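# Move the red foam block from the far shelf to the desk

## Task

Remove the red foam block from the row of foam blocks on the shelf at the far end of the aisle and set it down on the desk. The yellow blocks must stay upright in their original spots, neither moved nor rotated. The robot must not tip over or be left leaning. The result only counts if it stays in place without the robot holding it there.

## Robot and tools

ROBOT. A Hello Robot Stretch 3 with one arm. It has a two-wheel base (0.33 m long, 0.34 m wide) that can drive straight or turn in place but cannot slide sideways. A lift rides up and down a mast, and a telescoping arm extends toward the robot's RIGHT side. The wrist has yaw, pitch and roll joints, and a two-finger gripper sits at the end. To move the gripper forward or back, drive the base. Turns pivot about the point midway between the drive wheels, 0.05 m behind the front edge. With the arm pulled in and the wrist folded, the wrist pokes 0.06 m past the right side, and a turn sweeps a circle of radius 0.28 m. With the wrist unfolded and level, the gripper reaches outside that circle.

FRAMES. Base frame: origin on the floor between the drive wheels, x forward, y left, z up. hand_pose is reported in the base frame, located where the closed fingertips meet. With all wrist joints at 0, its x axis points up, its y axis points along the arm back toward the mast, and its z axis points to the robot's rear. The fingertip pads are round, 0.04 m across, and sit slightly nearer the wrist when the gripper is fully open. The odometry frame is the base frame as it was at the start of the scene.

execute_actions. Arguments: "actions", a list holding zero or one action, and optional "cameras", a list drawn from head_camera, nav_camera, wrist_camera, all. Leaving cameras out, null or ["all"] returns every camera; [] returns none. An empty actions list only reports state and images. An action may contain:
- "base": exactly one key. translate_m is a straight drive offset from the current position in metres, -1 to 1, positive forward. rotate_rad is an in-place turn offset in radians, -3.2 to 3.2, positive to the left (counter-clockwise seen from above). Offsets count from the base position in the latest reported state.
- "joints": absolute targets by joint name (not offsets). lift_m 0 to 1.1 (arm height on the mast); arm_m 0 to 0.52 (extension); wrist_yaw_rad -1.345 to 4.42 (0 along the arm, positive toward the front, 3.0 folded over the base); wrist_pitch_rad -1.57 to 0.451 (0 level, negative tips down); wrist_roll_rad -2.911 to 2.911 (0 puts the fingers side by side, level); gripper_m -0.089 to 0.179 (larger is wider; the real fingertip gap is 0.007 m less when nearly shut, 0.025 m less when fully open, and 0 below 0.007); head_pan_rad -3.953 to 1.73 (0 forward, positive left, -1.57 along the arm); head_tilt_rad -1.53 to 0.419 (0 level, negative down). Tolerances for done: 0.004 for lift, arm and gripper, 0.02 for yaw, roll and head, 0.05 for pitch.
- "contact_limits": only {"arm_m": N}, N a motor_effort percentage from 1 to 100. The arm stops (contact_stop) near that effort; lower is gentler, but too low stops at once. The limit also caps holding force until the next action.
All motions in an action start together. Any joint or base omitted may still be pushing toward an earlier target without the status showing it. One action runs at most 15 s. An unknown key or out-of-range number rejects the whole call with no motion. If a result reports a stop, the remaining execute_actions, wait and finished_scene calls in that reply are skipped.

wait: {"seconds": 0 to 10}. Commands nothing new; returns the same report as an empty action.
zoom_image: {"camera": name, "region": [x0, y0, x1, y1]} in pixels of that camera's latest full image, top-left origin, region no larger than 504 by 504. Image sizes: head_camera 896x504, nav_camera 672x504, wrist_camera 644x364.
finished_scene: {"scene": current scene number}. Ends the scene irreversibly once the robot has held the last command; its result says whether the task succeeded and gives the next task.

RESULT LINES. pictures: camera names in image order. base_status and joint_status: how each commanded motion ended: done (for the base, the wheels turned the full amount even if they slipped), off_target (stopped short and may still push), contact_stop, time_out or torque_fault (after these the old target is dropped and the joint holds where it stopped, unless slack or switched off). on_its_own: state of anything not commanded this call; its "held at" is a target, not a position, and it flags efforts outside the rest range (likely pushing or carrying). joint_positions: current values. motor_effort: percent of maximum, positive toward higher values, with the action's peak in brackets; readings carry a fixed bias and noise. Positive wheel effort means pushing forward. lidar_m: 12 distances from the base origin, 30-degree sectors starting straight ahead and going counter-clockwise (4th left, 7th behind, 10th right), plane 0.17 m above the floor, 0.15 to 12 m, "-" for nothing; it misses glass, thin legs and tabletops, and the mast and a low lift can hide sectors 5, 6, 9, 10. wrist_depth_mm (45 to 1000) and head_depth_mm (280 to 4000, image sideways): 7x7 grids of median depth from the top-left. base_odometry counts wheel turns, so slip shows as travel; heading is positive left. turned_by_wheels and turned_by_imu: turning since the last result. base_tilt: degrees, forward and right positive, with a fixed offset of up to about 4 degrees. contact_limits: active, default and maximum values.

CAUTIONS. The arm and lift stop and go limp when pressing firmly on something; a limp lift can sag under load or keep pressing, and closing the fingers on a surface shoves it up. The base, wrist and head have no such stop and keep pushing. A wrist servo strained for several seconds turns off for 10 s. Pushing on something solid with the gripper above about 0.45 m, pushing again after a contact_stop, a raised contact limit, driving while holding or hooking something fixed, or snagging furniture (worst when reversing) can tip the robot. If it leans, back off in small steps, free the gripper, and drop lift_m to about 0.2. Avoid drops, slams and hard shoves. Fold or unfold the wrist only with lift_m 0.32 to 0.95, wrist_pitch_rad -0.4 and roll near 0; once folded, the lift may go down to 0.25. With wrist_yaw_rad below -0.4, keep pitch at -0.5 or lower. The base is fast (0.30 m/s, 1.9 rad/s) only when stowed: lift below 0.30, arm below 0.03, yaw above 2.54; otherwise 0.10 m/s and 0.63 rad/s. To grip, command gripper_m below the object's width; to let go, command at least 0.02 above the touch point. Neither the reading nor done proves a grasp; check with cameras or effort. The simulation keeps running while you compose a reply, and loose objects may occasionally be nudged.

Each tool is called after "Emit:" as a command line: name --argument value for each argument, lists and objects as JSON in quotes; but a table of rows of numbers goes row by row, as --pt "numbers of a row", without its own name.

## Session

Emit:
execute_actions --actions '[]'

Scene clock: 0.00 s.
base_odometry: x=+0.000 y=+0.000 heading=+0.000 (m, m, rad; odometry frame)
turned_by_wheels: +0.000 (rad since the last result)
turned_by_imu: +0.000 (rad since the last result)
base_tilt: forward=+0.8 right=-0.3 (deg)
lidar_m: 1.42 0.84 0.73 0.76 0.90 1.66 1.07 1.20 3.02 3.02 1.64 1.90
head_depth_mm: 1705 1708 1725 1743 1752 1757 1776 / 1751 1762 1786 1793 1811 1826 1818 / 1798 1823 1843 1854 1852 1869 1873 / 1841 1874 1903 1899 1938 1935 1936 / 1772 1805 1847 1871 1903 1937 1851 / 1411 1432 1452 1473 1488 1512 1528 / 1171 1183 1195 1205 1221 1233 1245
base_status: not commanded
joint_positions: lift_m=+0.524 arm_m=-0.002 wrist_yaw_rad=+2.935 wrist_pitch_rad=-0.385 wrist_roll_rad=+0.018 gripper_m=+0.037 head_pan_rad=+0.006 head_tilt_rad=+0.011
joint_status: not commanded
motor_effort: left_wheel=+0 right_wheel=+0 lift_m=+34 arm_m=+1 wrist_yaw_rad=+1 wrist_pitch_rad=+7 wrist_roll_rad=+0 gripper_m=+0 head_pan_rad=+0 head_tilt_rad=+2 (%)
hand_pose: x=+0.0256 y=+0.0810 z=+0.5443 quat_wxyz=(+0.207, +0.710, +0.061, +0.670) (m; base frame)
wrist_depth_mm: 787 765 741 721 683 655 629 / 874 - 810 786 717 706 685 / 989 - 859 861 789 746 732 / - - 966 889 858 830 804 / - - - 980 928 897 896 / 852 844 - 812 - 804 808 / 721 727 710 709 682 705 685
pictures: head_camera (sideways: a quarter turn clockwise sets it upright), nav_camera (sideways: a quarter turn counterclockwise sets it upright), wrist_camera
Images, in order (width x height): head_camera 896x504, nav_camera 672x504, wrist_camera 644x364.

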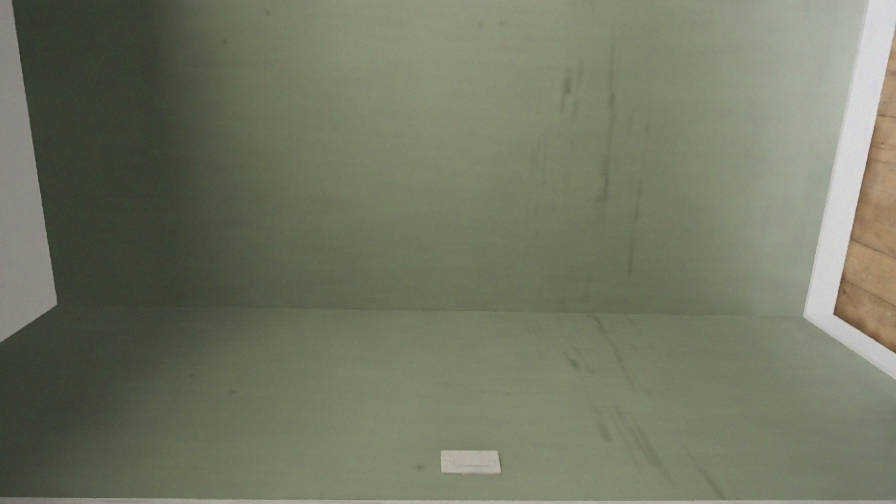

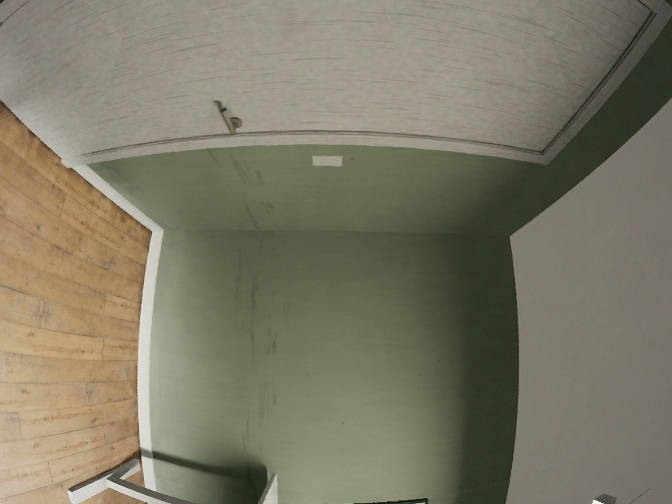

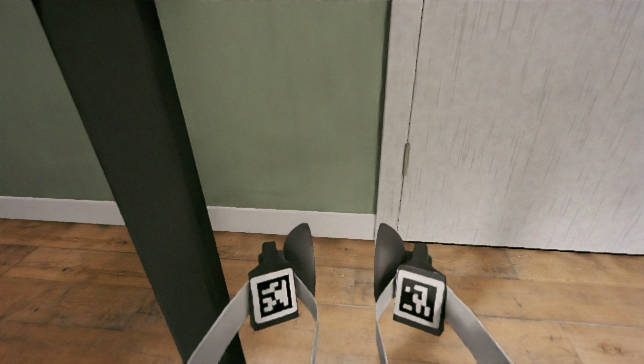

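Emit:
execute_actions --actions '[{"joints":{"head_pan_rad":-1.6,"head_tilt_rad":-0.5,"lift_m":0.27}}]' --cameras '["head_camera","nav_camera"]'

Emit:
execute_actions --actions '[{"joints":{"head_pan_rad":-2.7}}]' --cameras '["head_camera","nav_camera"]'

Scene clock: 7.17 s.
base_odometry: x=+0.000 y=+0.000 heading=+0.000 (m, m, rad; odometry frame)
turned_by_wheels: +0.000 (rad since the last result)
turned_by_imu: -0.001 (rad since the last result)
base_tilt: forward=+0.9 right=-0.2 (deg)
lidar_m: 1.42 0.84 0.73 0.76 0.90 1.65 1.08 1.20 3.01 3.02 1.64 1.90
head_depth_mm: 2409 2589 2902 2502 1872 1504 1246 / 2453 2664 2963 2474 1887 1502 1244 / 2526 2724 3057 2466 1863 1492 1249 / 2566 2832 3066 2447 1868 1489 1241 / 2668 2952 3196 2450 1858 1487 1234 / 2783 2958 3244 2445 1840 1487 1234 / 2773 2723 2943 2419 1841 1484 1232
base_status: not commanded
joint_positions: lift_m=+0.270 arm_m=-0.002 wrist_yaw_rad=+2.935 wrist_pitch_rad=-0.386 wrist_roll_rad=+0.018 gripper_m=+0.037 head_pan_rad=-1.593 head_tilt_rad=-0.493
joint_status: all done
motor_effort: left_wheel=+0(0) right_wheel=+0(0) lift_m=+27(27) arm_m=+1(1) wrist_yaw_rad=+1(0) wrist_pitch_rad=+7(7) wrist_roll_rad=-1(0) gripper_m=+0(0) head_pan_rad=-3(36) head_tilt_rad=-2(29) (%)
hand_pose: x=+0.0255 y=+0.0809 z=+0.2902 quat_wxyz=(+0.207, +0.710, +0.062, +0.670) (m; base frame)
wrist_depth_mm: 798 751 744 733 672 658 631 / 876 - 790 779 737 721 688 / 960 - 867 828 778 767 734 / 851 - 823 786 788 793 762 / 637 636 630 626 654 609 612 / 529 521 - 519 - 506 502 / 456 466 - - 417 425 420
pictures: head_camera (sideways: a quarter turn clockwise sets it upright), nav_camera (sideways: a quarter turn counterclockwise sets it upright)
camera_calibration (this result's frames):
head_camera: T_world_to_cam=[[-0.0308654, 0.51176, -0.858574, 1.14099], [0.99875, -0.0179942, -0.0466303, 0.0603237], [-0.0393129, -0.85894, -0.510565, 0.624463], [0, 0, 0, 1]] pos_world=[-0.000481861, -0.0464507, 1.30126]
nav_camera: T_world_to_cam=[[0.001717, -0.474964, 0.880004, -1.10342], [-0.999696, 0.0208449, 0.0132011, 0.0408807], [-0.0246136, -0.879758, -0.474784, 0.572049], [0, 0, 0, 1]] pos_world=[0.056843, -0.0216705, 1.24207]
Images, in order (width x height): head_camera 896x504, nav_camera 672x504.

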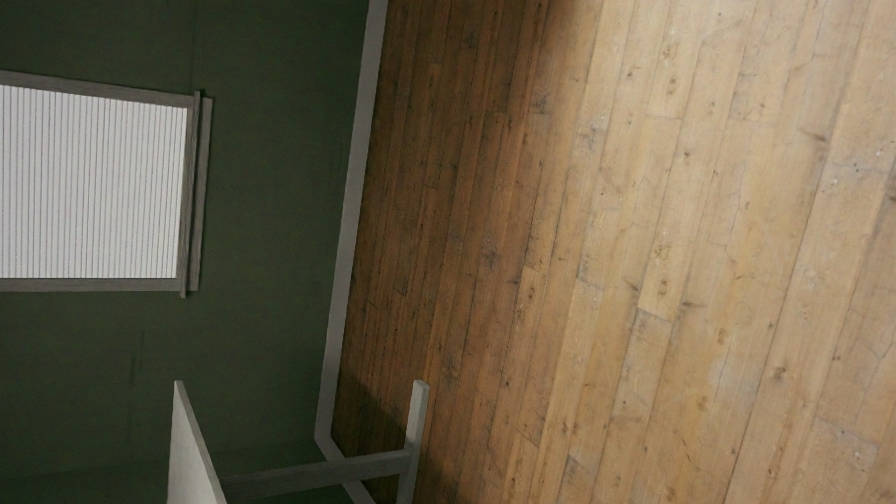

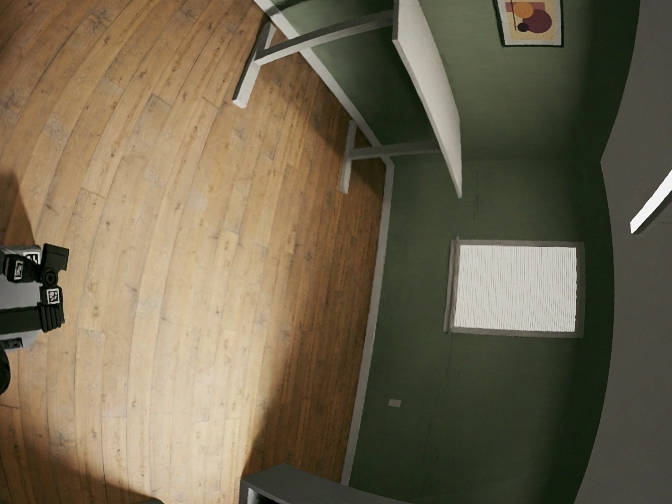

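Scene clock: 8.27 s.
base_odometry: x=+0.000 y=+0.000 heading=+0.000 (m, m, rad; odometry frame)
turned_by_wheels: +0.000 (rad since the last result)
turned_by_imu: +0.000 (rad since the last result)
base_tilt: forward=+1.0 right=-0.3 (deg)
lidar_m: 1.41 0.84 0.73 0.76 0.90 1.66 1.08 1.20 3.02 3.02 1.64 1.90
head_depth_mm: 888 957 1033 1137 1367 1494 1248 / 958 1034 1125 1236 1366 1461 1254 / 1038 1126 1234 1361 1518 1490 1243 / 2002 2235 2370 2289 1786 1488 1239 / 1697 1767 2226 2190 1854 1482 1236 / 1662 1622 1823 2073 1846 1482 1242 / 1535 1756 2058 2278 1827 1475 1231
base_status: not commanded
joint_positions: lift_m=+0.270 arm_m=-0.002 wrist_yaw_rad=+2.935 wrist_pitch_rad=-0.386 wrist_roll_rad=+0.018 gripper_m=+0.037 head_pan_rad=-2.693 head_tilt_rad=-0.494
joint_status: all done
motor_effort: left_wheel=+0(0) right_wheel=-1(0) lift_m=+27(26) arm_m=+0(0) wrist_yaw_rad=+0(1) wrist_pitch_rad=+7(7) wrist_roll_rad=+0(0) gripper_m=+0(0) head_pan_rad=-2(37) head_tilt_rad=-3(3) (%)
hand_pose: x=+0.0255 y=+0.0809 z=+0.2902 quat_wxyz=(+0.207, +0.710, +0.062, +0.670) (m; base frame)
wrist_depth_mm: 800 761 746 702 669 671 641 / 863 - 815 775 738 701 675 / 948 - 858 828 787 745 752 / 857 - 832 788 782 782 780 / 649 639 643 638 638 609 605 / 529 521 - 520 - 506 499 / 448 469 - - 420 429 417
pictures: head_camera (sideways: a quarter turn clockwise sets it upright), nav_camera (sideways: a quarter turn counterclockwise sets it upright)
camera_calibration (this result's frames):
head_camera: T_world_to_cam=[[0.442234, 0.259757, -0.858461, 1.13796], [0.437072, -0.898217, -0.0466294, 0.0637488], [-0.783197, -0.354588, -0.510754, 0.629247], [0, 0, 0, 1]] pos_world=[-0.0382814, -0.0152074, 1.30125]
nav_camera: T_world_to_cam=[[-0.42267, -0.217089, 0.879899, -1.10069], [-0.434954, 0.900356, 0.0132009, 0.0374361], [-0.795088, -0.377136, -0.474977, 0.577001], [0, 0, 0, 1]] pos_world=[0.00982007, -0.0550462, 1.24207]
Images, in order (width x height): head_camera 896x504, nav_camera 672x504.

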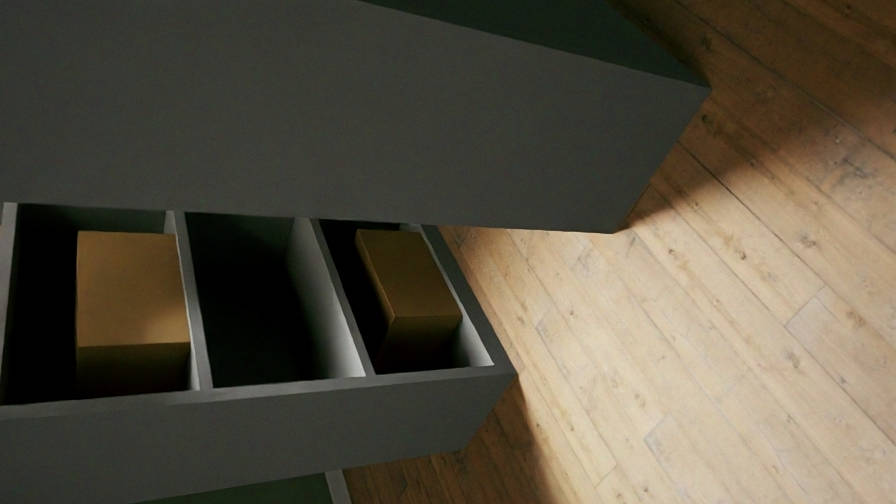

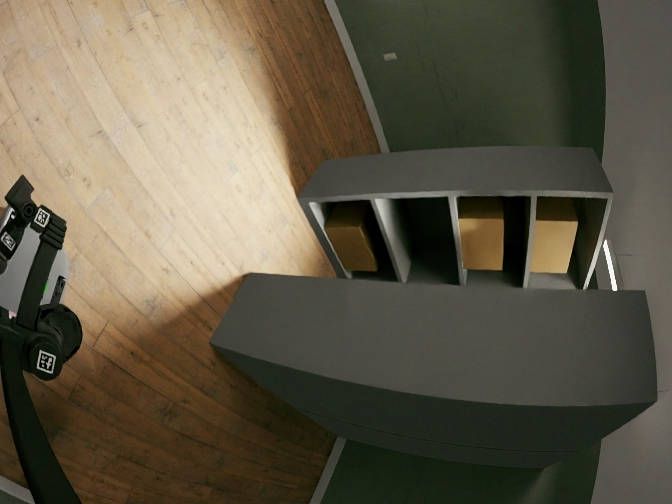

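Emit:
execute_actions --actions '[{"base":{"rotate_rad":-2.236},"joints":{"head_pan_rad":0,"head_tilt_rad":-0.5}}]' --cameras '[]'

Emit:
execute_actions --actions '[{"base":{"translate_m":1.0}}]' --cameras '[]'

Emit:
execute_actions --actions '[{"base":{"translate_m":0.18}}]' --cameras '[]'

Emit:
execute_actions --actions '[{"base":{"rotate_rad":-1.18}}]' --cameras '["head_camera","nav_camera"]'

Scene clock: 26.37 s.
base_odometry: x=+0.000 y=+0.000 heading=-2.236 (m, m, rad; odometry frame)
turned_by_wheels: -2.236 (rad since the last result)
turned_by_imu: -2.234 (rad since the last result)
base_tilt: forward=+1.1 right=-0.2 (deg)
lidar_m: 1.76 3.01 2.36 1.64 1.90 0.92 0.73 0.73 0.83 1.28 1.08 1.10
head_depth_mm: 1832 1661 2234 2146 1881 1497 1248 / 1489 1622 1817 2143 1882 1508 1247 / 2686 1908 2041 2177 1859 1493 1243 / 2677 2961 3210 2477 1852 1485 1240 / 2586 2835 3065 2437 1854 1486 1236 / 2481 2720 2986 2455 1846 1489 1237 / 2389 2645 2870 2428 1842 1475 1233
base_status: done
joint_positions: lift_m=+0.270 arm_m=-0.002 wrist_yaw_rad=+2.935 wrist_pitch_rad=-0.386 wrist_roll_rad=+0.018 gripper_m=+0.037 head_pan_rad=-0.007 head_tilt_rad=-0.494
joint_status: all done
motor_effort: left_wheel=+3(15) right_wheel=-3(8) lift_m=+26(26) arm_m=+0(0) wrist_yaw_rad=+0(1) wrist_pitch_rad=+7(7) wrist_roll_rad=+0(0) gripper_m=+0(0) head_pan_rad=+3(32) head_tilt_rad=-4(3) (%)
hand_pose: x=+0.0255 y=+0.0809 z=+0.2902 quat_wxyz=(+0.207, +0.710, +0.062, +0.670) (m; base frame)
wrist_depth_mm: - - - - - - - / - - - - - - - / - - - - - - - / 859 - 855 805 797 769 762 / 653 649 640 627 640 616 605 / 524 520 - 511 - 499 503 / 443 475 - - 417 427 426
pictures: none
No camera images: the call's "cameras" was empty. Leave "cameras" out to get every camera's image.

Scene clock: 31.40 s.
base_odometry: x=-0.617 y=-0.787 heading=-2.236 (m, m, rad; odometry frame)
turned_by_wheels: +0.000 (rad since the last result)
turned_by_imu: -0.001 (rad since the last result)
base_tilt: forward=+1.0 right=-0.2 (deg)
lidar_m: 1.08 2.08 2.28 2.14 2.27 2.09 1.71 1.69 0.80 0.65 1.24 0.81
head_depth_mm: 811 850 898 949 1002 1083 1206 / 1944 1011 1058 1132 1209 1296 1247 / 1924 2115 2356 2466 1799 1479 1247 / 1854 2034 2257 2414 1858 1494 1244 / 1783 1951 2162 2348 1845 1486 1239 / 1712 1884 2068 2235 1848 1483 1234 / 1647 1796 1975 2167 1832 1476 1233
base_status: done
joint_positions: lift_m=+0.270 arm_m=-0.002 wrist_yaw_rad=+2.935 wrist_pitch_rad=-0.386 wrist_roll_rad=+0.018 gripper_m=+0.037 head_pan_rad=-0.007 head_tilt_rad=-0.495
joint_status: not commanded
motor_effort: left_wheel=+3(14) right_wheel=-4(5) lift_m=+28(27) arm_m=+0(0) wrist_yaw_rad=+1(1) wrist_pitch_rad=+7(7) wrist_roll_rad=+0(1) gripper_m=+0(1) head_pan_rad=+3(3) head_tilt_rad=-3(1) (%)
hand_pose: x=+0.0255 y=+0.0809 z=+0.2902 quat_wxyz=(+0.207, +0.710, +0.062, +0.670) (m; base frame)
wrist_depth_mm: - - - - - - - / - - - - - - - / - - - - - - - / 824 - 812 807 808 776 773 / 637 647 630 638 649 614 613 / 521 520 - 504 - 499 498 / 442 467 - - 417 430 415
pictures: none
No camera images: the call's "cameras" was empty. Leave "cameras" out to get every camera's image.

Scene clock: 33.73 s.
base_odometry: x=-0.728 y=-0.929 heading=-2.236 (m, m, rad; odometry frame)
turned_by_wheels: +0.000 (rad since the last result)
turned_by_imu: +0.000 (rad since the last result)
base_tilt: forward=+0.9 right=-0.2 (deg)
lidar_m: 0.97 1.91 2.09 2.11 2.34 2.29 1.88 1.86 0.72 0.64 0.93 0.66
head_depth_mm: 726 762 801 847 895 952 1012 / 1845 2006 2199 1009 1080 1161 1191 / 1761 1958 2188 2349 1873 1451 1250 / 1699 1865 2078 2241 1851 1483 1241 / 1637 1785 1984 2173 1844 1482 1237 / 1572 1726 1900 2102 1839 1476 1235 / 1512 1654 1828 2011 1834 1474 1233
base_status: done
joint_positions: lift_m=+0.270 arm_m=-0.002 wrist_yaw_rad=+2.935 wrist_pitch_rad=-0.386 wrist_roll_rad=+0.018 gripper_m=+0.037 head_pan_rad=-0.007 head_tilt_rad=-0.495
joint_status: not commanded
motor_effort: left_wheel=+3(15) right_wheel=-3(7) lift_m=+27(27) arm_m=+0(0) wrist_yaw_rad=+1(0) wrist_pitch_rad=+7(7) wrist_roll_rad=+0(0) gripper_m=+0(1) head_pan_rad=+3(3) head_tilt_rad=-2(2) (%)
hand_pose: x=+0.0255 y=+0.0809 z=+0.2902 quat_wxyz=(+0.207, +0.710, +0.062, +0.670) (m; base frame)
wrist_depth_mm: - - - - - - - / - - - - - - - / - - - - - - - / 845 - 795 797 800 795 767 / 647 634 642 636 641 609 606 / 525 526 - 522 - 498 505 / 448 467 - - 417 427 420
pictures: none
No camera images: the call's "cameras" was empty. Leave "cameras" out to get every camera's image.

Scene clock: 35.67 s.
base_odometry: x=-0.728 y=-0.929 heading=+2.868 (m, m, rad; odometry frame)
turned_by_wheels: -1.180 (rad since the last result)
turned_by_imu: -1.178 (rad since the last result)
base_tilt: forward=+1.0 right=-0.3 (deg)
lidar_m: 1.23 0.66 0.83 1.91 1.98 2.11 1.86 2.42 1.90 1.86 0.81 0.65
head_depth_mm: 1193 1288 974 1082 1037 834 984 / 1225 1305 1361 1221 1210 1211 1176 / 2004 2198 2343 2159 1786 1492 1250 / 2032 2215 2460 2453 1867 1485 1240 / 2025 2219 2445 2397 1861 1483 1240 / 1948 1960 1540 1686 1669 1435 1236 / 1168 1050 1422 1440 1169 1238 1125
base_status: done
joint_positions: lift_m=+0.270 arm_m=-0.002 wrist_yaw_rad=+2.935 wrist_pitch_rad=-0.386 wrist_roll_rad=+0.018 gripper_m=+0.037 head_pan_rad=-0.007 head_tilt_rad=-0.495
joint_status: not commanded
motor_effort: left_wheel=+3(14) right_wheel=-3(9) lift_m=+27(26) arm_m=+0(0) wrist_yaw_rad=+0(1) wrist_pitch_rad=+7(7) wrist_roll_rad=-1(0) gripper_m=+0(0) head_pan_rad=+3(3) head_tilt_rad=-1(3) (%)
hand_pose: x=+0.0255 y=+0.0809 z=+0.2902 quat_wxyz=(+0.207, +0.710, +0.062, +0.670) (m; base frame)
wrist_depth_mm: - - - - - 757 549 / - - - - - 769 563 / - - - - - 773 563 / 840 - 824 813 802 731 571 / 641 644 641 632 662 627 582 / 518 523 - 514 - 503 495 / 436 465 - - 419 428 425
pictures: head_camera (sideways: a quarter turn clockwise sets it upright), nav_camera (sideways: a quarter turn counterclockwise sets it upright)
camera_calibration (this result's frames):
head_camera: T_world_to_cam=[[-0.512521, -0.0385851, -0.857807, 1.14293], [0.00283236, 0.998908, -0.0466242, 0.0663908], [0.85867, -0.0263255, -0.511852, 0.620659], [0, 0, 0, 1]] pos_world=[0.0526439, -0.00587931, 1.30119]
nav_camera: T_world_to_cam=[[0.476201, 0.0088838, 0.879291, -1.10538], [-0.0057185, -0.999897, 0.0131993, 0.0348198], [0.879318, -0.0113138, -0.476101, 0.568249], [0, 0, 0, 1]] pos_world=[0.0269118, 0.0510652, 1.24204]
Images, in order (width x height): head_camera 896x504, nav_camera 672x504.

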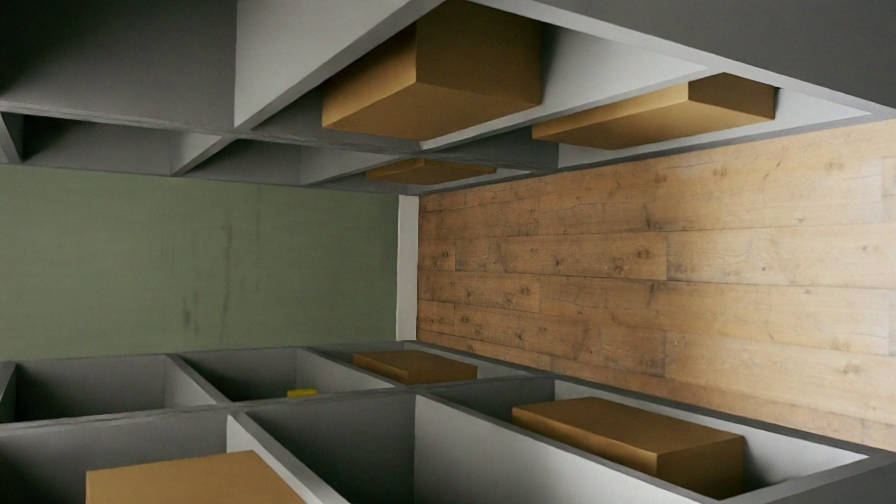

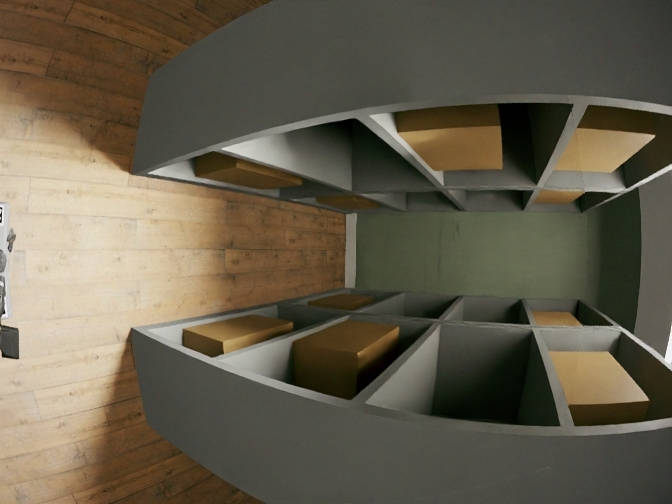

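Emit:
execute_actions --actions '[{"base":{"rotate_rad":-1.571}}]' --cameras '[]'

Emit:
execute_actions --actions '[{"base":{"translate_m":0.09}}]' --cameras '[]'

Emit:
execute_actions --actions '[{"base":{"rotate_rad":-1.571},"joints":{"head_pan_rad":-3.0,"head_tilt_rad":-0.8}}]' --cameras '[]'

Emit:
execute_actions --actions '[{"base":{"translate_m":-0.8}}]' --cameras '["head_camera","nav_camera"]'

Scene clock: 48.27 s.
base_odometry: x=-0.728 y=-0.929 heading=+1.297 (m, m, rad; odometry frame)
turned_by_wheels: -1.571 (rad since the last result)
turned_by_imu: -1.568 (rad since the last result)
base_tilt: forward=+0.9 right=-0.2 (deg)
lidar_m: 1.86 0.81 0.64 1.19 0.72 0.82 1.90 1.98 2.11 1.86 2.42 1.91
head_depth_mm: 1522 1681 1862 2076 1886 1505 1253 / 1539 1688 1862 2075 1868 1501 1248 / 1535 1687 1870 2089 1867 1490 1245 / 1533 1684 1862 2096 1856 1496 1242 / 1539 1680 1867 2087 1834 1487 1240 / 1524 1676 1863 2095 1835 1469 1234 / 1532 1677 1866 2087 1823 1474 1228
base_status: done
joint_positions: lift_m=+0.270 arm_m=-0.002 wrist_yaw_rad=+2.935 wrist_pitch_rad=-0.386 wrist_roll_rad=+0.018 gripper_m=+0.037 head_pan_rad=-0.007 head_tilt_rad=-0.495
joint_status: not commanded
motor_effort: left_wheel=+3(15) right_wheel=-3(11) lift_m=+27(26) arm_m=+0(0) wrist_yaw_rad=+1(0) wrist_pitch_rad=+7(7) wrist_roll_rad=-1(0) gripper_m=+0(0) head_pan_rad=+3(2) head_tilt_rad=-2(2) (%)
hand_pose: x=+0.0255 y=+0.0808 z=+0.2902 quat_wxyz=(+0.207, +0.710, +0.062, +0.670) (m; base frame)
wrist_depth_mm: 486 - - - 616 612 657 / 540 - - - 661 678 - / 558 - - - 702 747 986 / 600 - 795 815 748 765 780 / 633 642 617 652 642 618 606 / 525 520 - 509 - 509 495 / 444 477 - - 415 425 424
pictures: none
No camera images: the call's "cameras" was empty. Leave "cameras" out to get every camera's image.

Scene clock: 50.27 s.
base_odometry: x=-0.704 y=-0.842 heading=+1.297 (m, m, rad; odometry frame)
turned_by_wheels: +0.000 (rad since the last result)
turned_by_imu: +0.000 (rad since the last result)
base_tilt: forward=+0.8 right=-0.2 (deg)
lidar_m: 1.77 0.82 0.61 0.84 0.72 0.82 2.00 2.08 2.16 1.85 2.42 1.81
head_depth_mm: 1446 1594 1771 1990 1883 1509 1248 / 1464 1609 1783 1985 1876 1491 1244 / 1467 1601 1775 1993 1862 1498 1243 / 1465 1599 1762 1980 1856 1484 1243 / 1456 1608 1764 1991 1844 1483 1244 / 1456 1602 1777 1985 1844 1473 1237 / 1459 1597 1764 1987 1832 1481 1234
base_status: done
joint_positions: lift_m=+0.270 arm_m=-0.002 wrist_yaw_rad=+2.935 wrist_pitch_rad=-0.386 wrist_roll_rad=+0.018 gripper_m=+0.037 head_pan_rad=-0.007 head_tilt_rad=-0.495
joint_status: not commanded
motor_effort: left_wheel=+3(14) right_wheel=-3(9) lift_m=+27(27) arm_m=+0(0) wrist_yaw_rad=+1(1) wrist_pitch_rad=+7(7) wrist_roll_rad=+0(0) gripper_m=+1(0) head_pan_rad=+2(3) head_tilt_rad=-4(3) (%)
hand_pose: x=+0.0255 y=+0.0808 z=+0.2902 quat_wxyz=(+0.207, +0.710, +0.062, +0.670) (m; base frame)
wrist_depth_mm: - - - - 595 614 - / 759 - - - 626 662 - / 797 - - 994 700 732 - / 612 - 803 793 734 777 764 / 641 638 634 638 640 613 610 / 528 538 - 504 - 501 492 / 445 461 - - 415 430 423
pictures: none
No camera images: the call's "cameras" was empty. Leave "cameras" out to get every camera's image.

Scene clock: 52.43 s.
base_odometry: x=-0.704 y=-0.842 heading=-0.274 (m, m, rad; odometry frame)
turned_by_wheels: -1.571 (rad since the last result)
turned_by_imu: -1.568 (rad since the last result)
base_tilt: forward=+1.0 right=-0.2 (deg)
lidar_m: 1.85 2.41 1.82 1.77 0.82 0.61 0.83 0.72 0.81 2.00 2.08 2.15
head_depth_mm: 1205 1077 1085 802 957 1225 1115 / 2041 2100 1715 1424 1282 1234 1151 / 2116 2384 2071 1697 1446 1262 - / 2131 2413 2071 1700 1437 1255 1149 / 2010 1908 1929 1677 1442 1259 1148 / 1296 1445 1369 1448 1408 1249 1128 / 880 1470 1198 1048 1211 1242 1100
base_status: done
joint_positions: lift_m=+0.270 arm_m=-0.002 wrist_yaw_rad=+2.935 wrist_pitch_rad=-0.386 wrist_roll_rad=+0.018 gripper_m=+0.037 head_pan_rad=-2.993 head_tilt_rad=-0.791
joint_status: all done
motor_effort: left_wheel=+3(15) right_wheel=-3(11) lift_m=+27(27) arm_m=-1(0) wrist_yaw_rad=+0(1) wrist_pitch_rad=+7(7) wrist_roll_rad=-1(0) gripper_m=+0(1) head_pan_rad=-2(33) head_tilt_rad=-3(25) (%)
hand_pose: x=+0.0255 y=+0.0808 z=+0.2902 quat_wxyz=(+0.207, +0.710, +0.062, +0.670) (m; base frame)
wrist_depth_mm: - - - - - - - / - - - - - - - / - - - - - - - / 839 - 803 799 818 766 778 / 640 646 642 653 652 613 603 / 528 523 - 517 - 502 498 / 448 473 - - 417 419 423
pictures: none
No camera images: the call's "cameras" was empty. Leave "cameras" out to get every camera's image.

Scene clock: 56.90 s.
base_odometry: x=-1.474 y=-0.626 heading=-0.274 (m, m, rad; odometry frame)
turned_by_wheels: +0.000 (rad since the last result)
turned_by_imu: +0.000 (rad since the last result)
base_tilt: forward=+0.9 right=-0.2 (deg)
lidar_m: 3.13 0.27 0.27 0.21 0.21 0.29 0.74 0.63 0.46 0.45 0.46 2.82
head_depth_mm: 1277 1467 799 790 730 671 625 / 1392 1544 1693 1435 1200 1167 873 / 1409 1620 1898 1697 1455 1260 - / 1433 1659 1913 1698 1446 1261 1149 / 1451 1642 1881 1690 1448 1261 1146 / 1422 1473 1412 1550 1399 1248 1124 / 943 1531 1133 1028 1256 1174 1083
base_status: done
joint_positions: lift_m=+0.270 arm_m=-0.002 wrist_yaw_rad=+2.935 wrist_pitch_rad=-0.386 wrist_roll_rad=+0.018 gripper_m=+0.037 head_pan_rad=-2.993 head_tilt_rad=-0.791
joint_status: not commanded
motor_effort: left_wheel=+3(9) right_wheel=-3(10) lift_m=+26(27) arm_m=+0(0) wrist_yaw_rad=+0(1) wrist_pitch_rad=+7(7) wrist_roll_rad=+0(1) gripper_m=+0(0) head_pan_rad=-2(2) head_tilt_rad=-3(3) (%)
hand_pose: x=+0.0255 y=+0.0808 z=+0.2902 quat_wxyz=(+0.207, +0.710, +0.062, +0.670) (m; base frame)
wrist_depth_mm: 528 567 586 628 390 246 - / 293 - 271 674 406 266 - / 225 - 249 723 419 290 - / 244 - 274 635 439 318 783 / 266 277 304 503 420 572 586 / 290 305 - 411 - 483 503 / 318 326 - - 405 425 424
pictures: head_camera (sideways: a quarter turn clockwise sets it upright), nav_camera (sideways: a quarter turn counterclockwise sets it upright)
camera_calibration (this result's frames):
head_camera: T_world_to_cam=[[0.725809, 0.151165, -0.671082, 0.891981], [0.165087, -0.985324, -0.0433998, 0.0611858], [-0.667794, -0.0792868, -0.740112, 0.926897], [0, 0, 0, 1]] pos_world=[-0.0385323, -0.00105749, 1.28726]
nav_camera: T_world_to_cam=[[-0.702275, -0.117359, 0.702166, -0.867289], [-0.152869, 0.98817, 0.0122684, 0.0369343], [-0.695299, -0.0987239, -0.711908, 0.884619], [0, 0, 0, 1]] pos_world=[0.0116451, -0.0509487, 1.23829]
Images, in order (width x height): head_camera 896x504, nav_camera 672x504.

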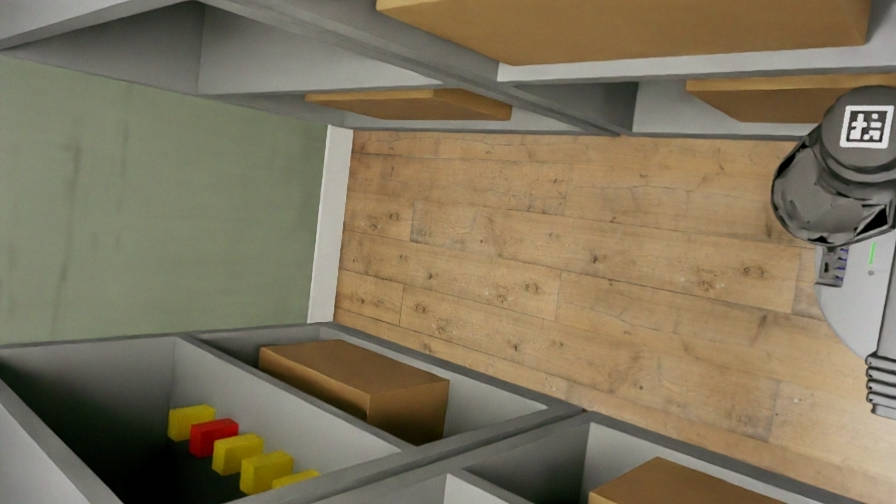

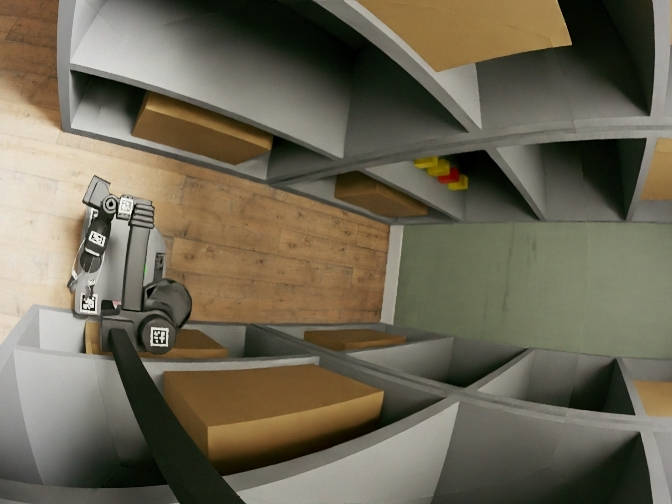

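Emit:
execute_actions --actions '[{"base":{"rotate_rad":0.045}}]' --cameras '[]'

Emit:
execute_actions --actions '[{"base":{"translate_m":-0.6}}]' --cameras '["head_camera"]'

Emit:
execute_actions --actions '[{"base":{"translate_m":-0.4},"joints":{"head_pan_rad":-1.9,"head_tilt_rad":-0.95}}]' --cameras '["head_camera","nav_camera"]'

Scene clock: 68.00 s.
base_odometry: x=-1.474 y=-0.626 heading=-0.229 (m, m, rad; odometry frame)
turned_by_wheels: +0.045 (rad since the last result)
turned_by_imu: +0.044 (rad since the last result)
base_tilt: forward=+0.9 right=-0.2 (deg)
lidar_m: 2.65 0.27 0.28 0.21 0.22 0.31 0.98 0.60 0.45 0.45 0.46 2.88
head_depth_mm: 1336 1459 1228 868 807 710 634 / 1387 1596 1815 1610 1365 1205 934 / 1409 1619 1908 1709 1445 1263 - / 1436 1658 1921 1696 1453 1255 1157 / 1427 1588 1749 1648 1449 1255 1148 / 1445 1420 1283 1517 1358 1253 1118 / 885 1413 897 988 1238 1134 1083
base_status: done
joint_positions: lift_m=+0.270 arm_m=-0.002 wrist_yaw_rad=+2.935 wrist_pitch_rad=-0.386 wrist_roll_rad=+0.018 gripper_m=+0.037 head_pan_rad=-2.993 head_tilt_rad=-0.791
joint_status: not commanded
motor_effort: left_wheel=-2(6) right_wheel=+1(2) lift_m=+27(27) arm_m=-1(0) wrist_yaw_rad=+1(1) wrist_pitch_rad=+7(7) wrist_roll_rad=+0(0) gripper_m=+0(0) head_pan_rad=-2(2) head_tilt_rad=-4(4) (%)
hand_pose: x=+0.0255 y=+0.0808 z=+0.2902 quat_wxyz=(+0.207, +0.710, +0.062, +0.670) (m; base frame)
wrist_depth_mm: 549 585 589 632 429 260 - / 293 - 267 667 444 266 - / 233 - 253 725 455 280 - / 252 - 277 651 477 313 770 / 275 285 305 503 446 345 596 / 307 314 - 409 - 479 501 / 330 335 - - 399 422 422
pictures: none
No camera images: the call's "cameras" was empty. Leave "cameras" out to get every camera's image.

Scene clock: 71.57 s.
base_odometry: x=-2.058 y=-0.490 heading=-0.229 (m, m, rad; odometry frame)
turned_by_wheels: +0.000 (rad since the last result)
turned_by_imu: +0.000 (rad since the last result)
base_tilt: forward=+1.0 right=-0.1 (deg)
lidar_m: 0.82 0.32 0.29 0.22 0.22 0.43 1.01 0.61 0.41 0.40 0.44 0.62
head_depth_mm: 850 970 1107 1042 899 775 681 / 867 998 1172 1409 1423 1188 1070 / 881 1017 1198 1460 1451 1261 - / 900 1041 1235 1515 1446 1262 1153 / 914 1067 1264 1547 1434 1250 1149 / 915 1058 1181 1289 1356 1245 1119 / 840 1057 1168 1013 1069 1171 1071
base_status: done
joint_positions: lift_m=+0.270 arm_m=-0.002 wrist_yaw_rad=+2.935 wrist_pitch_rad=-0.386 wrist_roll_rad=+0.018 gripper_m=+0.037 head_pan_rad=-2.993 head_tilt_rad=-0.791
joint_status: not commanded
motor_effort: left_wheel=-2(12) right_wheel=+2(6) lift_m=+27(27) arm_m=+0(1) wrist_yaw_rad=+1(0) wrist_pitch_rad=+8(7) wrist_roll_rad=+0(0) gripper_m=+1(0) head_pan_rad=-3(2) head_tilt_rad=-4(5) (%)
hand_pose: x=+0.0255 y=+0.0808 z=+0.2902 quat_wxyz=(+0.207, +0.710, +0.062, +0.670) (m; base frame)
wrist_depth_mm: 570 213 341 646 646 659 695 / 480 - 307 703 386 297 304 / 477 - 281 728 396 319 333 / 491 - 315 660 417 351 367 / 466 512 312 517 391 389 412 / 423 425 - 415 - 424 431 / 359 385 - - 411 427 425
pictures: head_camera (sideways: a quarter turn clockwise sets it upright)
camera_calibration (this result's frames):
head_camera: T_world_to_cam=[[0.725885, 0.151128, -0.671007, 0.891883], [0.165027, -0.985334, -0.043398, 0.0611839], [-0.667725, -0.0792325, -0.74018, 0.926985], [0, 0, 0, 1]] pos_world=[-0.0385309, -0.00105438, 1.28725]
Images, in order (width x height): head_camera 896x504.

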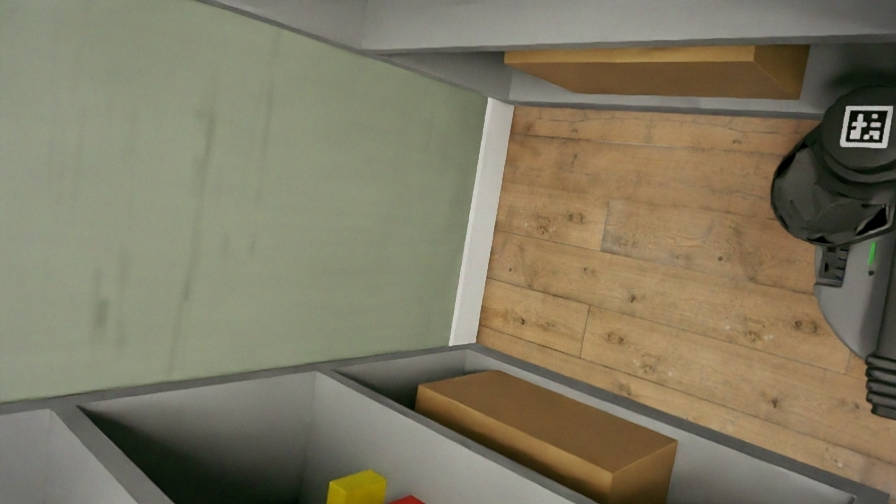

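Scene clock: 74.57 s.
base_odometry: x=-2.448 y=-0.399 heading=-0.229 (m, m, rad; odometry frame)
turned_by_wheels: +0.000 (rad since the last result)
turned_by_imu: +0.000 (rad since the last result)
base_tilt: forward=+0.9 right=-0.1 (deg)
lidar_m: 0.84 0.35 0.38 0.25 0.26 0.37 0.63 0.55 0.41 0.40 0.46 0.65
head_depth_mm: 582 493 987 930 1274 1206 1108 / 581 486 1029 896 1256 1207 1123 / 576 473 1024 872 1125 1221 - / 573 471 1002 870 1021 1227 - / 571 469 979 853 1032 1199 1072 / 568 467 958 851 1192 1177 1081 / 566 466 950 881 806 1157 1076
base_status: done
joint_positions: lift_m=+0.270 arm_m=-0.002 wrist_yaw_rad=+2.935 wrist_pitch_rad=-0.386 wrist_roll_rad=+0.018 gripper_m=+0.037 head_pan_rad=-1.907 head_tilt_rad=-0.938
joint_status: all done
motor_effort: left_wheel=-2(13) right_wheel=+1(5) lift_m=+27(26) arm_m=+0(1) wrist_yaw_rad=+0(1) wrist_pitch_rad=+7(7) wrist_roll_rad=+0(1) gripper_m=+0(0) head_pan_rad=+2(35) head_tilt_rad=-6(20) (%)
hand_pose: x=+0.0255 y=+0.0808 z=+0.2902 quat_wxyz=(+0.207, +0.710, +0.062, +0.670) (m; base frame)
wrist_depth_mm: 587 610 622 658 577 350 278 / 293 - 278 360 591 355 302 / 273 - 292 311 620 361 334 / 296 - 320 343 587 369 377 / 320 331 352 460 496 403 476 / 353 368 - 414 - 438 461 / 367 381 - - 420 427 430
pictures: head_camera (sideways: a quarter turn clockwise sets it upright), nav_camera (sideways: a quarter turn counterclockwise sets it upright)
camera_calibration (this result's frames):
head_camera: T_world_to_cam=[[0.234064, 0.798264, -0.554968, 0.743694], [0.950895, -0.306871, -0.0403518, 0.0524161], [-0.202515, -0.518271, -0.830893, 1.04209], [0, 0, 0, 1]] pos_world=[-0.0128745, -0.0374917, 1.28071]
nav_camera: T_world_to_cam=[[-0.25463, -0.766301, 0.58987, -0.7237], [-0.946262, 0.323201, 0.011397, 0.0429107], [-0.19938, -0.55527, -0.807417, 1.00579], [0, 0, 0, 1]] pos_world=[0.0568641, -0.00995526, 1.23849]
Images, in order (width x height): head_camera 896x504, nav_camera 672x504.

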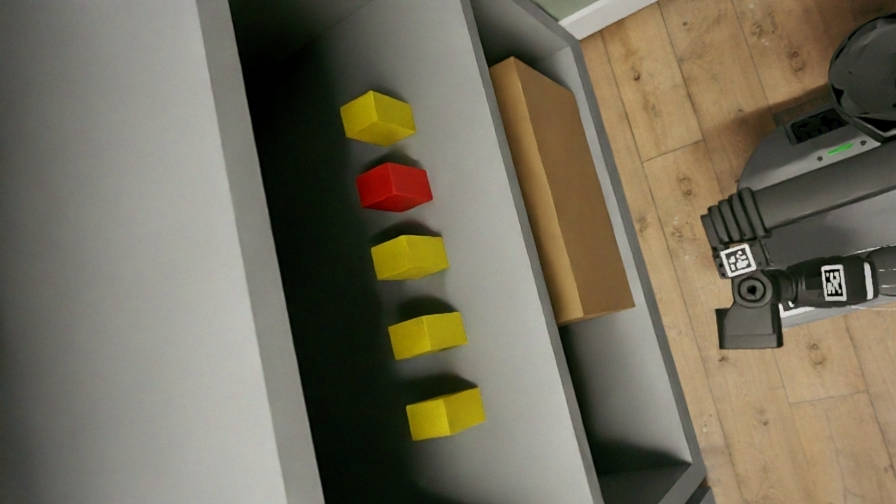

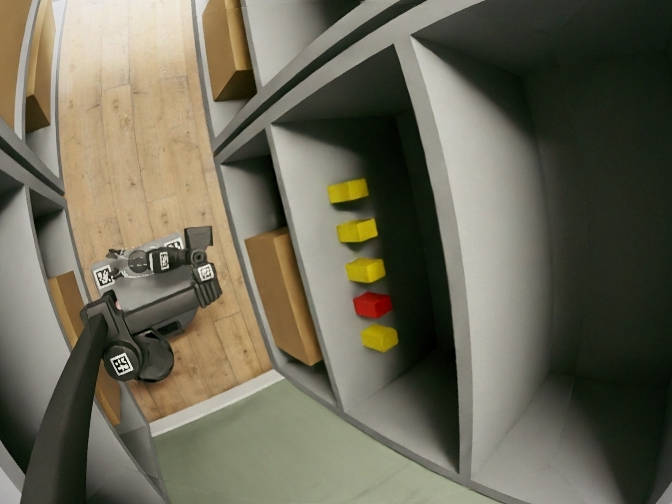

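Emit:
execute_actions --actions '[{"base":{"rotate_rad":-0.025},"joints":{"lift_m":0.6}}]' --cameras '[]'

Emit:
execute_actions --actions '[{"base":{"translate_m":-0.27},"joints":{"wrist_yaw_rad":0,"head_pan_rad":-1.57}}]' --cameras '["head_camera"]'

Emit:
execute_actions --actions '[{"joints":{"wrist_pitch_rad":-0.1,"gripper_m":0.095,"wrist_roll_rad":0,"lift_m":0.5}}]'

Scene clock: 86.97 s.
base_odometry: x=-2.448 y=-0.399 heading=-0.254 (m, m, rad; odometry frame)
turned_by_wheels: -0.025 (rad since the last result)
turned_by_imu: -0.026 (rad since the last result)
base_tilt: forward=+0.8 right=-0.2 (deg)
lidar_m: 0.91 0.34 0.37 0.25 0.26 0.36 0.63 0.56 0.42 0.41 0.46 0.65
head_depth_mm: 582 503 980 936 1278 1210 1113 / 580 487 1027 910 1279 1225 - / 576 473 1029 873 1119 - - / 573 471 1000 865 1013 - - / 571 468 980 851 1000 1164 1079 / 570 467 954 850 823 1159 1083 / 566 465 950 880 808 1163 1078
base_status: done
joint_positions: lift_m=+0.600 arm_m=-0.002 wrist_yaw_rad=+2.935 wrist_pitch_rad=-0.386 wrist_roll_rad=+0.018 gripper_m=+0.037 head_pan_rad=-1.907 head_tilt_rad=-0.938
joint_status: all done
motor_effort: left_wheel=+1(8) right_wheel=-1(5) lift_m=+39(40) arm_m=+0(0) wrist_yaw_rad=+1(1) wrist_pitch_rad=+8(7) wrist_roll_rad=+0(0) gripper_m=+0(1) head_pan_rad=+2(3) head_tilt_rad=-6(5) (%)
hand_pose: x=+0.0255 y=+0.0808 z=+0.6196 quat_wxyz=(+0.207, +0.710, +0.062, +0.670) (m; base frame)
wrist_depth_mm: 582 606 623 656 545 340 284 / 630 - 672 684 554 350 310 / 581 - 566 542 508 360 349 / 415 - 404 394 388 369 383 / 317 316 333 344 491 403 602 / 483 481 - 855 - 456 591 / 425 419 446 486 675 661 640
pictures: none
No camera images: the call's "cameras" was empty. Leave "cameras" out to get every camera's image.

Scene clock: 90.90 s.
base_odometry: x=-2.709 y=-0.331 heading=-0.254 (m, m, rad; odometry frame)
turned_by_wheels: +0.000 (rad since the last result)
turned_by_imu: +0.000 (rad since the last result)
base_tilt: forward=+1.0 right=-0.3 (deg)
lidar_m: 0.93 0.35 0.26 0.25 0.26 0.37 0.36 0.38 0.41 0.40 0.41 0.65
head_depth_mm: 582 477 786 863 890 993 975 / 580 475 965 895 1061 - - / 577 473 988 860 991 - - / 574 470 980 859 998 1199 - / 571 468 975 852 994 1202 1088 / 569 467 975 856 1016 1199 1082 / 566 466 971 848 1215 1196 1082
base_status: done
joint_positions: lift_m=+0.600 arm_m=-0.002 wrist_yaw_rad=+0.001 wrist_pitch_rad=-0.386 wrist_roll_rad=+0.018 gripper_m=+0.037 head_pan_rad=-1.577 head_tilt_rad=-0.938
joint_status: all done
motor_effort: left_wheel=+1(5) right_wheel=-1(6) lift_m=+39(39) arm_m=+0(0) wrist_yaw_rad=-1(1) wrist_pitch_rad=+8(7) wrist_roll_rad=+0(0) gripper_m=-1(0) head_pan_rad=+2(18) head_tilt_rad=-5(5) (%)
hand_pose: x=-0.0212 y=-0.3710 z=+0.6196 quat_wxyz=(+0.688, +0.135, -0.700, -0.137) (m; base frame)
wrist_depth_mm: 545 529 529 527 508 508 358 / 572 577 570 557 551 539 354 / 542 530 564 518 498 494 351 / 324 325 305 298 291 387 340 / 320 318 310 308 303 300 295 / 260 260 257 253 - 249 245 / 227 224 216 215 212 209 208
pictures: head_camera (sideways: a quarter turn clockwise sets it upright)
camera_calibration (this result's frames):
head_camera: T_world_to_cam=[[-0.0370408, 0.831055, -0.554956, 0.745333], [0.999031, 0.017582, -0.0403514, 0.052122], [-0.023777, -0.555912, -0.830901, 1.04101], [0, 0, 0, 1]] pos_world=[0.000288376, -0.0416156, 1.28071]
Images, in order (width x height): head_camera 896x504.

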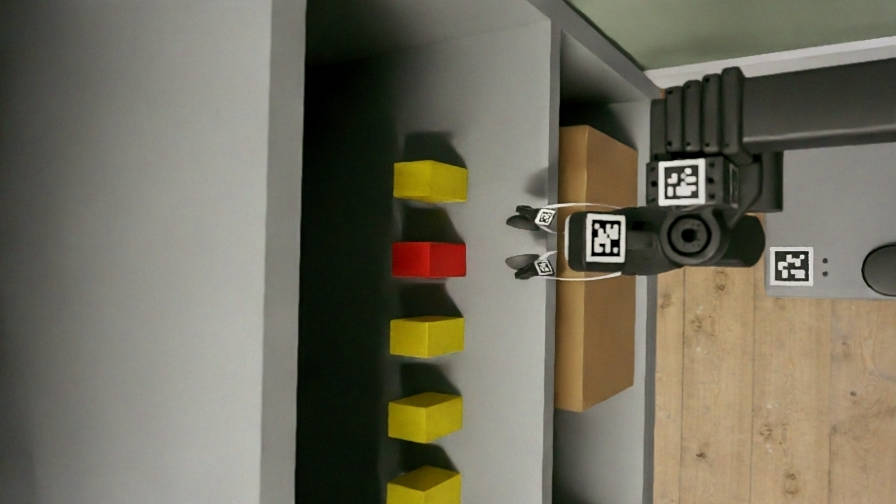

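Scene clock: 92.63 s.
base_odometry: x=-2.709 y=-0.331 heading=-0.254 (m, m, rad; odometry frame)
turned_by_wheels: +0.000 (rad since the last result)
turned_by_imu: +0.000 (rad since the last result)
base_tilt: forward=+1.0 right=-0.1 (deg)
lidar_m: 0.93 0.35 0.26 0.25 0.26 0.37 0.36 0.38 0.41 0.40 0.41 0.65
head_depth_mm: 583 477 784 865 891 995 981 / 581 475 962 893 1063 1183 1102 / 575 473 983 861 997 1219 - / 573 471 981 856 992 - - / 572 469 977 855 996 1201 1087 / 570 468 976 853 1017 1196 1081 / 567 466 973 850 1211 1193 1078
base_status: not commanded
joint_positions: lift_m=+0.500 arm_m=-0.002 wrist_yaw_rad=+0.001 wrist_pitch_rad=-0.124 wrist_roll_rad=+0.006 gripper_m=+0.095 head_pan_rad=-1.577 head_tilt_rad=-0.938
joint_status: all done
motor_effort: left_wheel=+1(1) right_wheel=-1(1) lift_m=+26(33) arm_m=+0(0) wrist_yaw_rad=+0(1) wrist_pitch_rad=+12(13) wrist_roll_rad=-3(4) gripper_m=+1(81) head_pan_rad=+3(3) head_tilt_rad=-6(5) (%)
hand_pose: x=-0.0211 y=-0.3940 z=+0.5833 quat_wxyz=(+0.704, +0.044, -0.707, -0.044) (m; base frame)
wrist_depth_mm: 549 547 545 531 523 509 359 / 566 576 558 558 542 530 354 / 572 588 577 561 575 553 359 / 271 308 294 261 255 442 352 / 280 282 281 270 266 300 299 / 221 220 - 219 220 224 218 / 172 173 164 172 172 164 172
pictures: head_camera (sideways: a quarter turn clockwise sets it upright), nav_camera (sideways: a quarter turn counterclockwise sets it upright), wrist_camera
camera_calibration (this result's frames):
head_camera: T_world_to_cam=[[-0.0370411, 0.831055, -0.554956, 0.745333], [0.999031, 0.0175824, -0.0403514, 0.052122], [-0.0237768, -0.555912, -0.830901, 1.04101], [0, 0, 0, 1]] pos_world=[0.000288391, -0.0416156, 1.28071]
nav_camera: T_world_to_cam=[[0.00723257, -0.807474, 0.589859, -0.725282], [-0.999935, -0.000631026, 0.0113969, 0.0432383], [-0.00883049, -0.589903, -0.807426, 1.00464], [0, 0, 0, 1]] pos_world=[0.0573525, 0.00702041, 1.23849]
wrist_camera: T_world_to_cam=[[-0.998134, -0.0483418, -0.0373002, -0.0079565], [0.0234514, 0.260519, -0.965184, 0.706507], [0.0563761, -0.964258, -0.258899, -0.0670866], [0, 0, 0, 1]] pos_world=[-0.0207282, -0.249132, 0.664244]
Images, in order (width x height): head_camera 896x504, nav_camera 672x504, wrist_camera 644x364.

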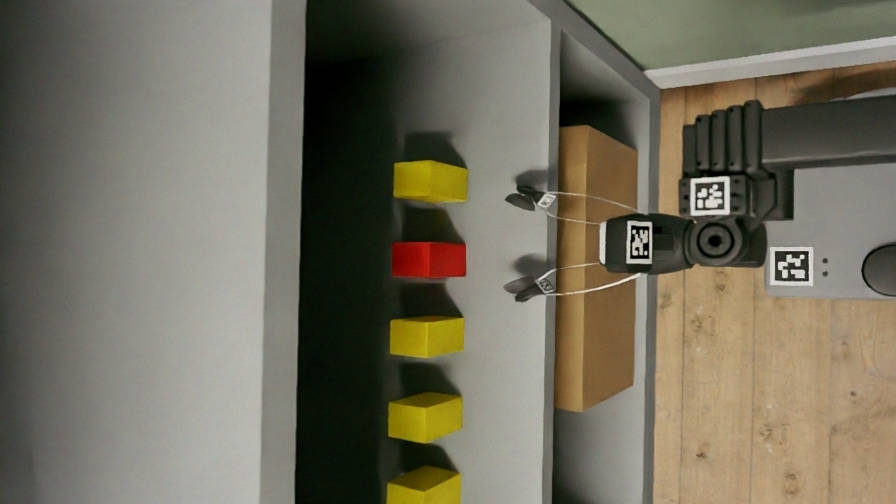

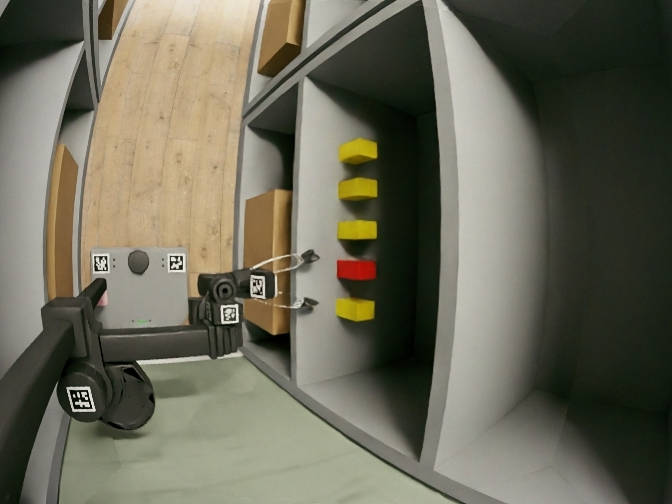

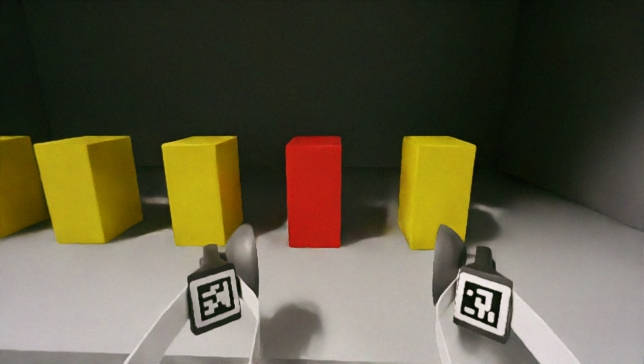

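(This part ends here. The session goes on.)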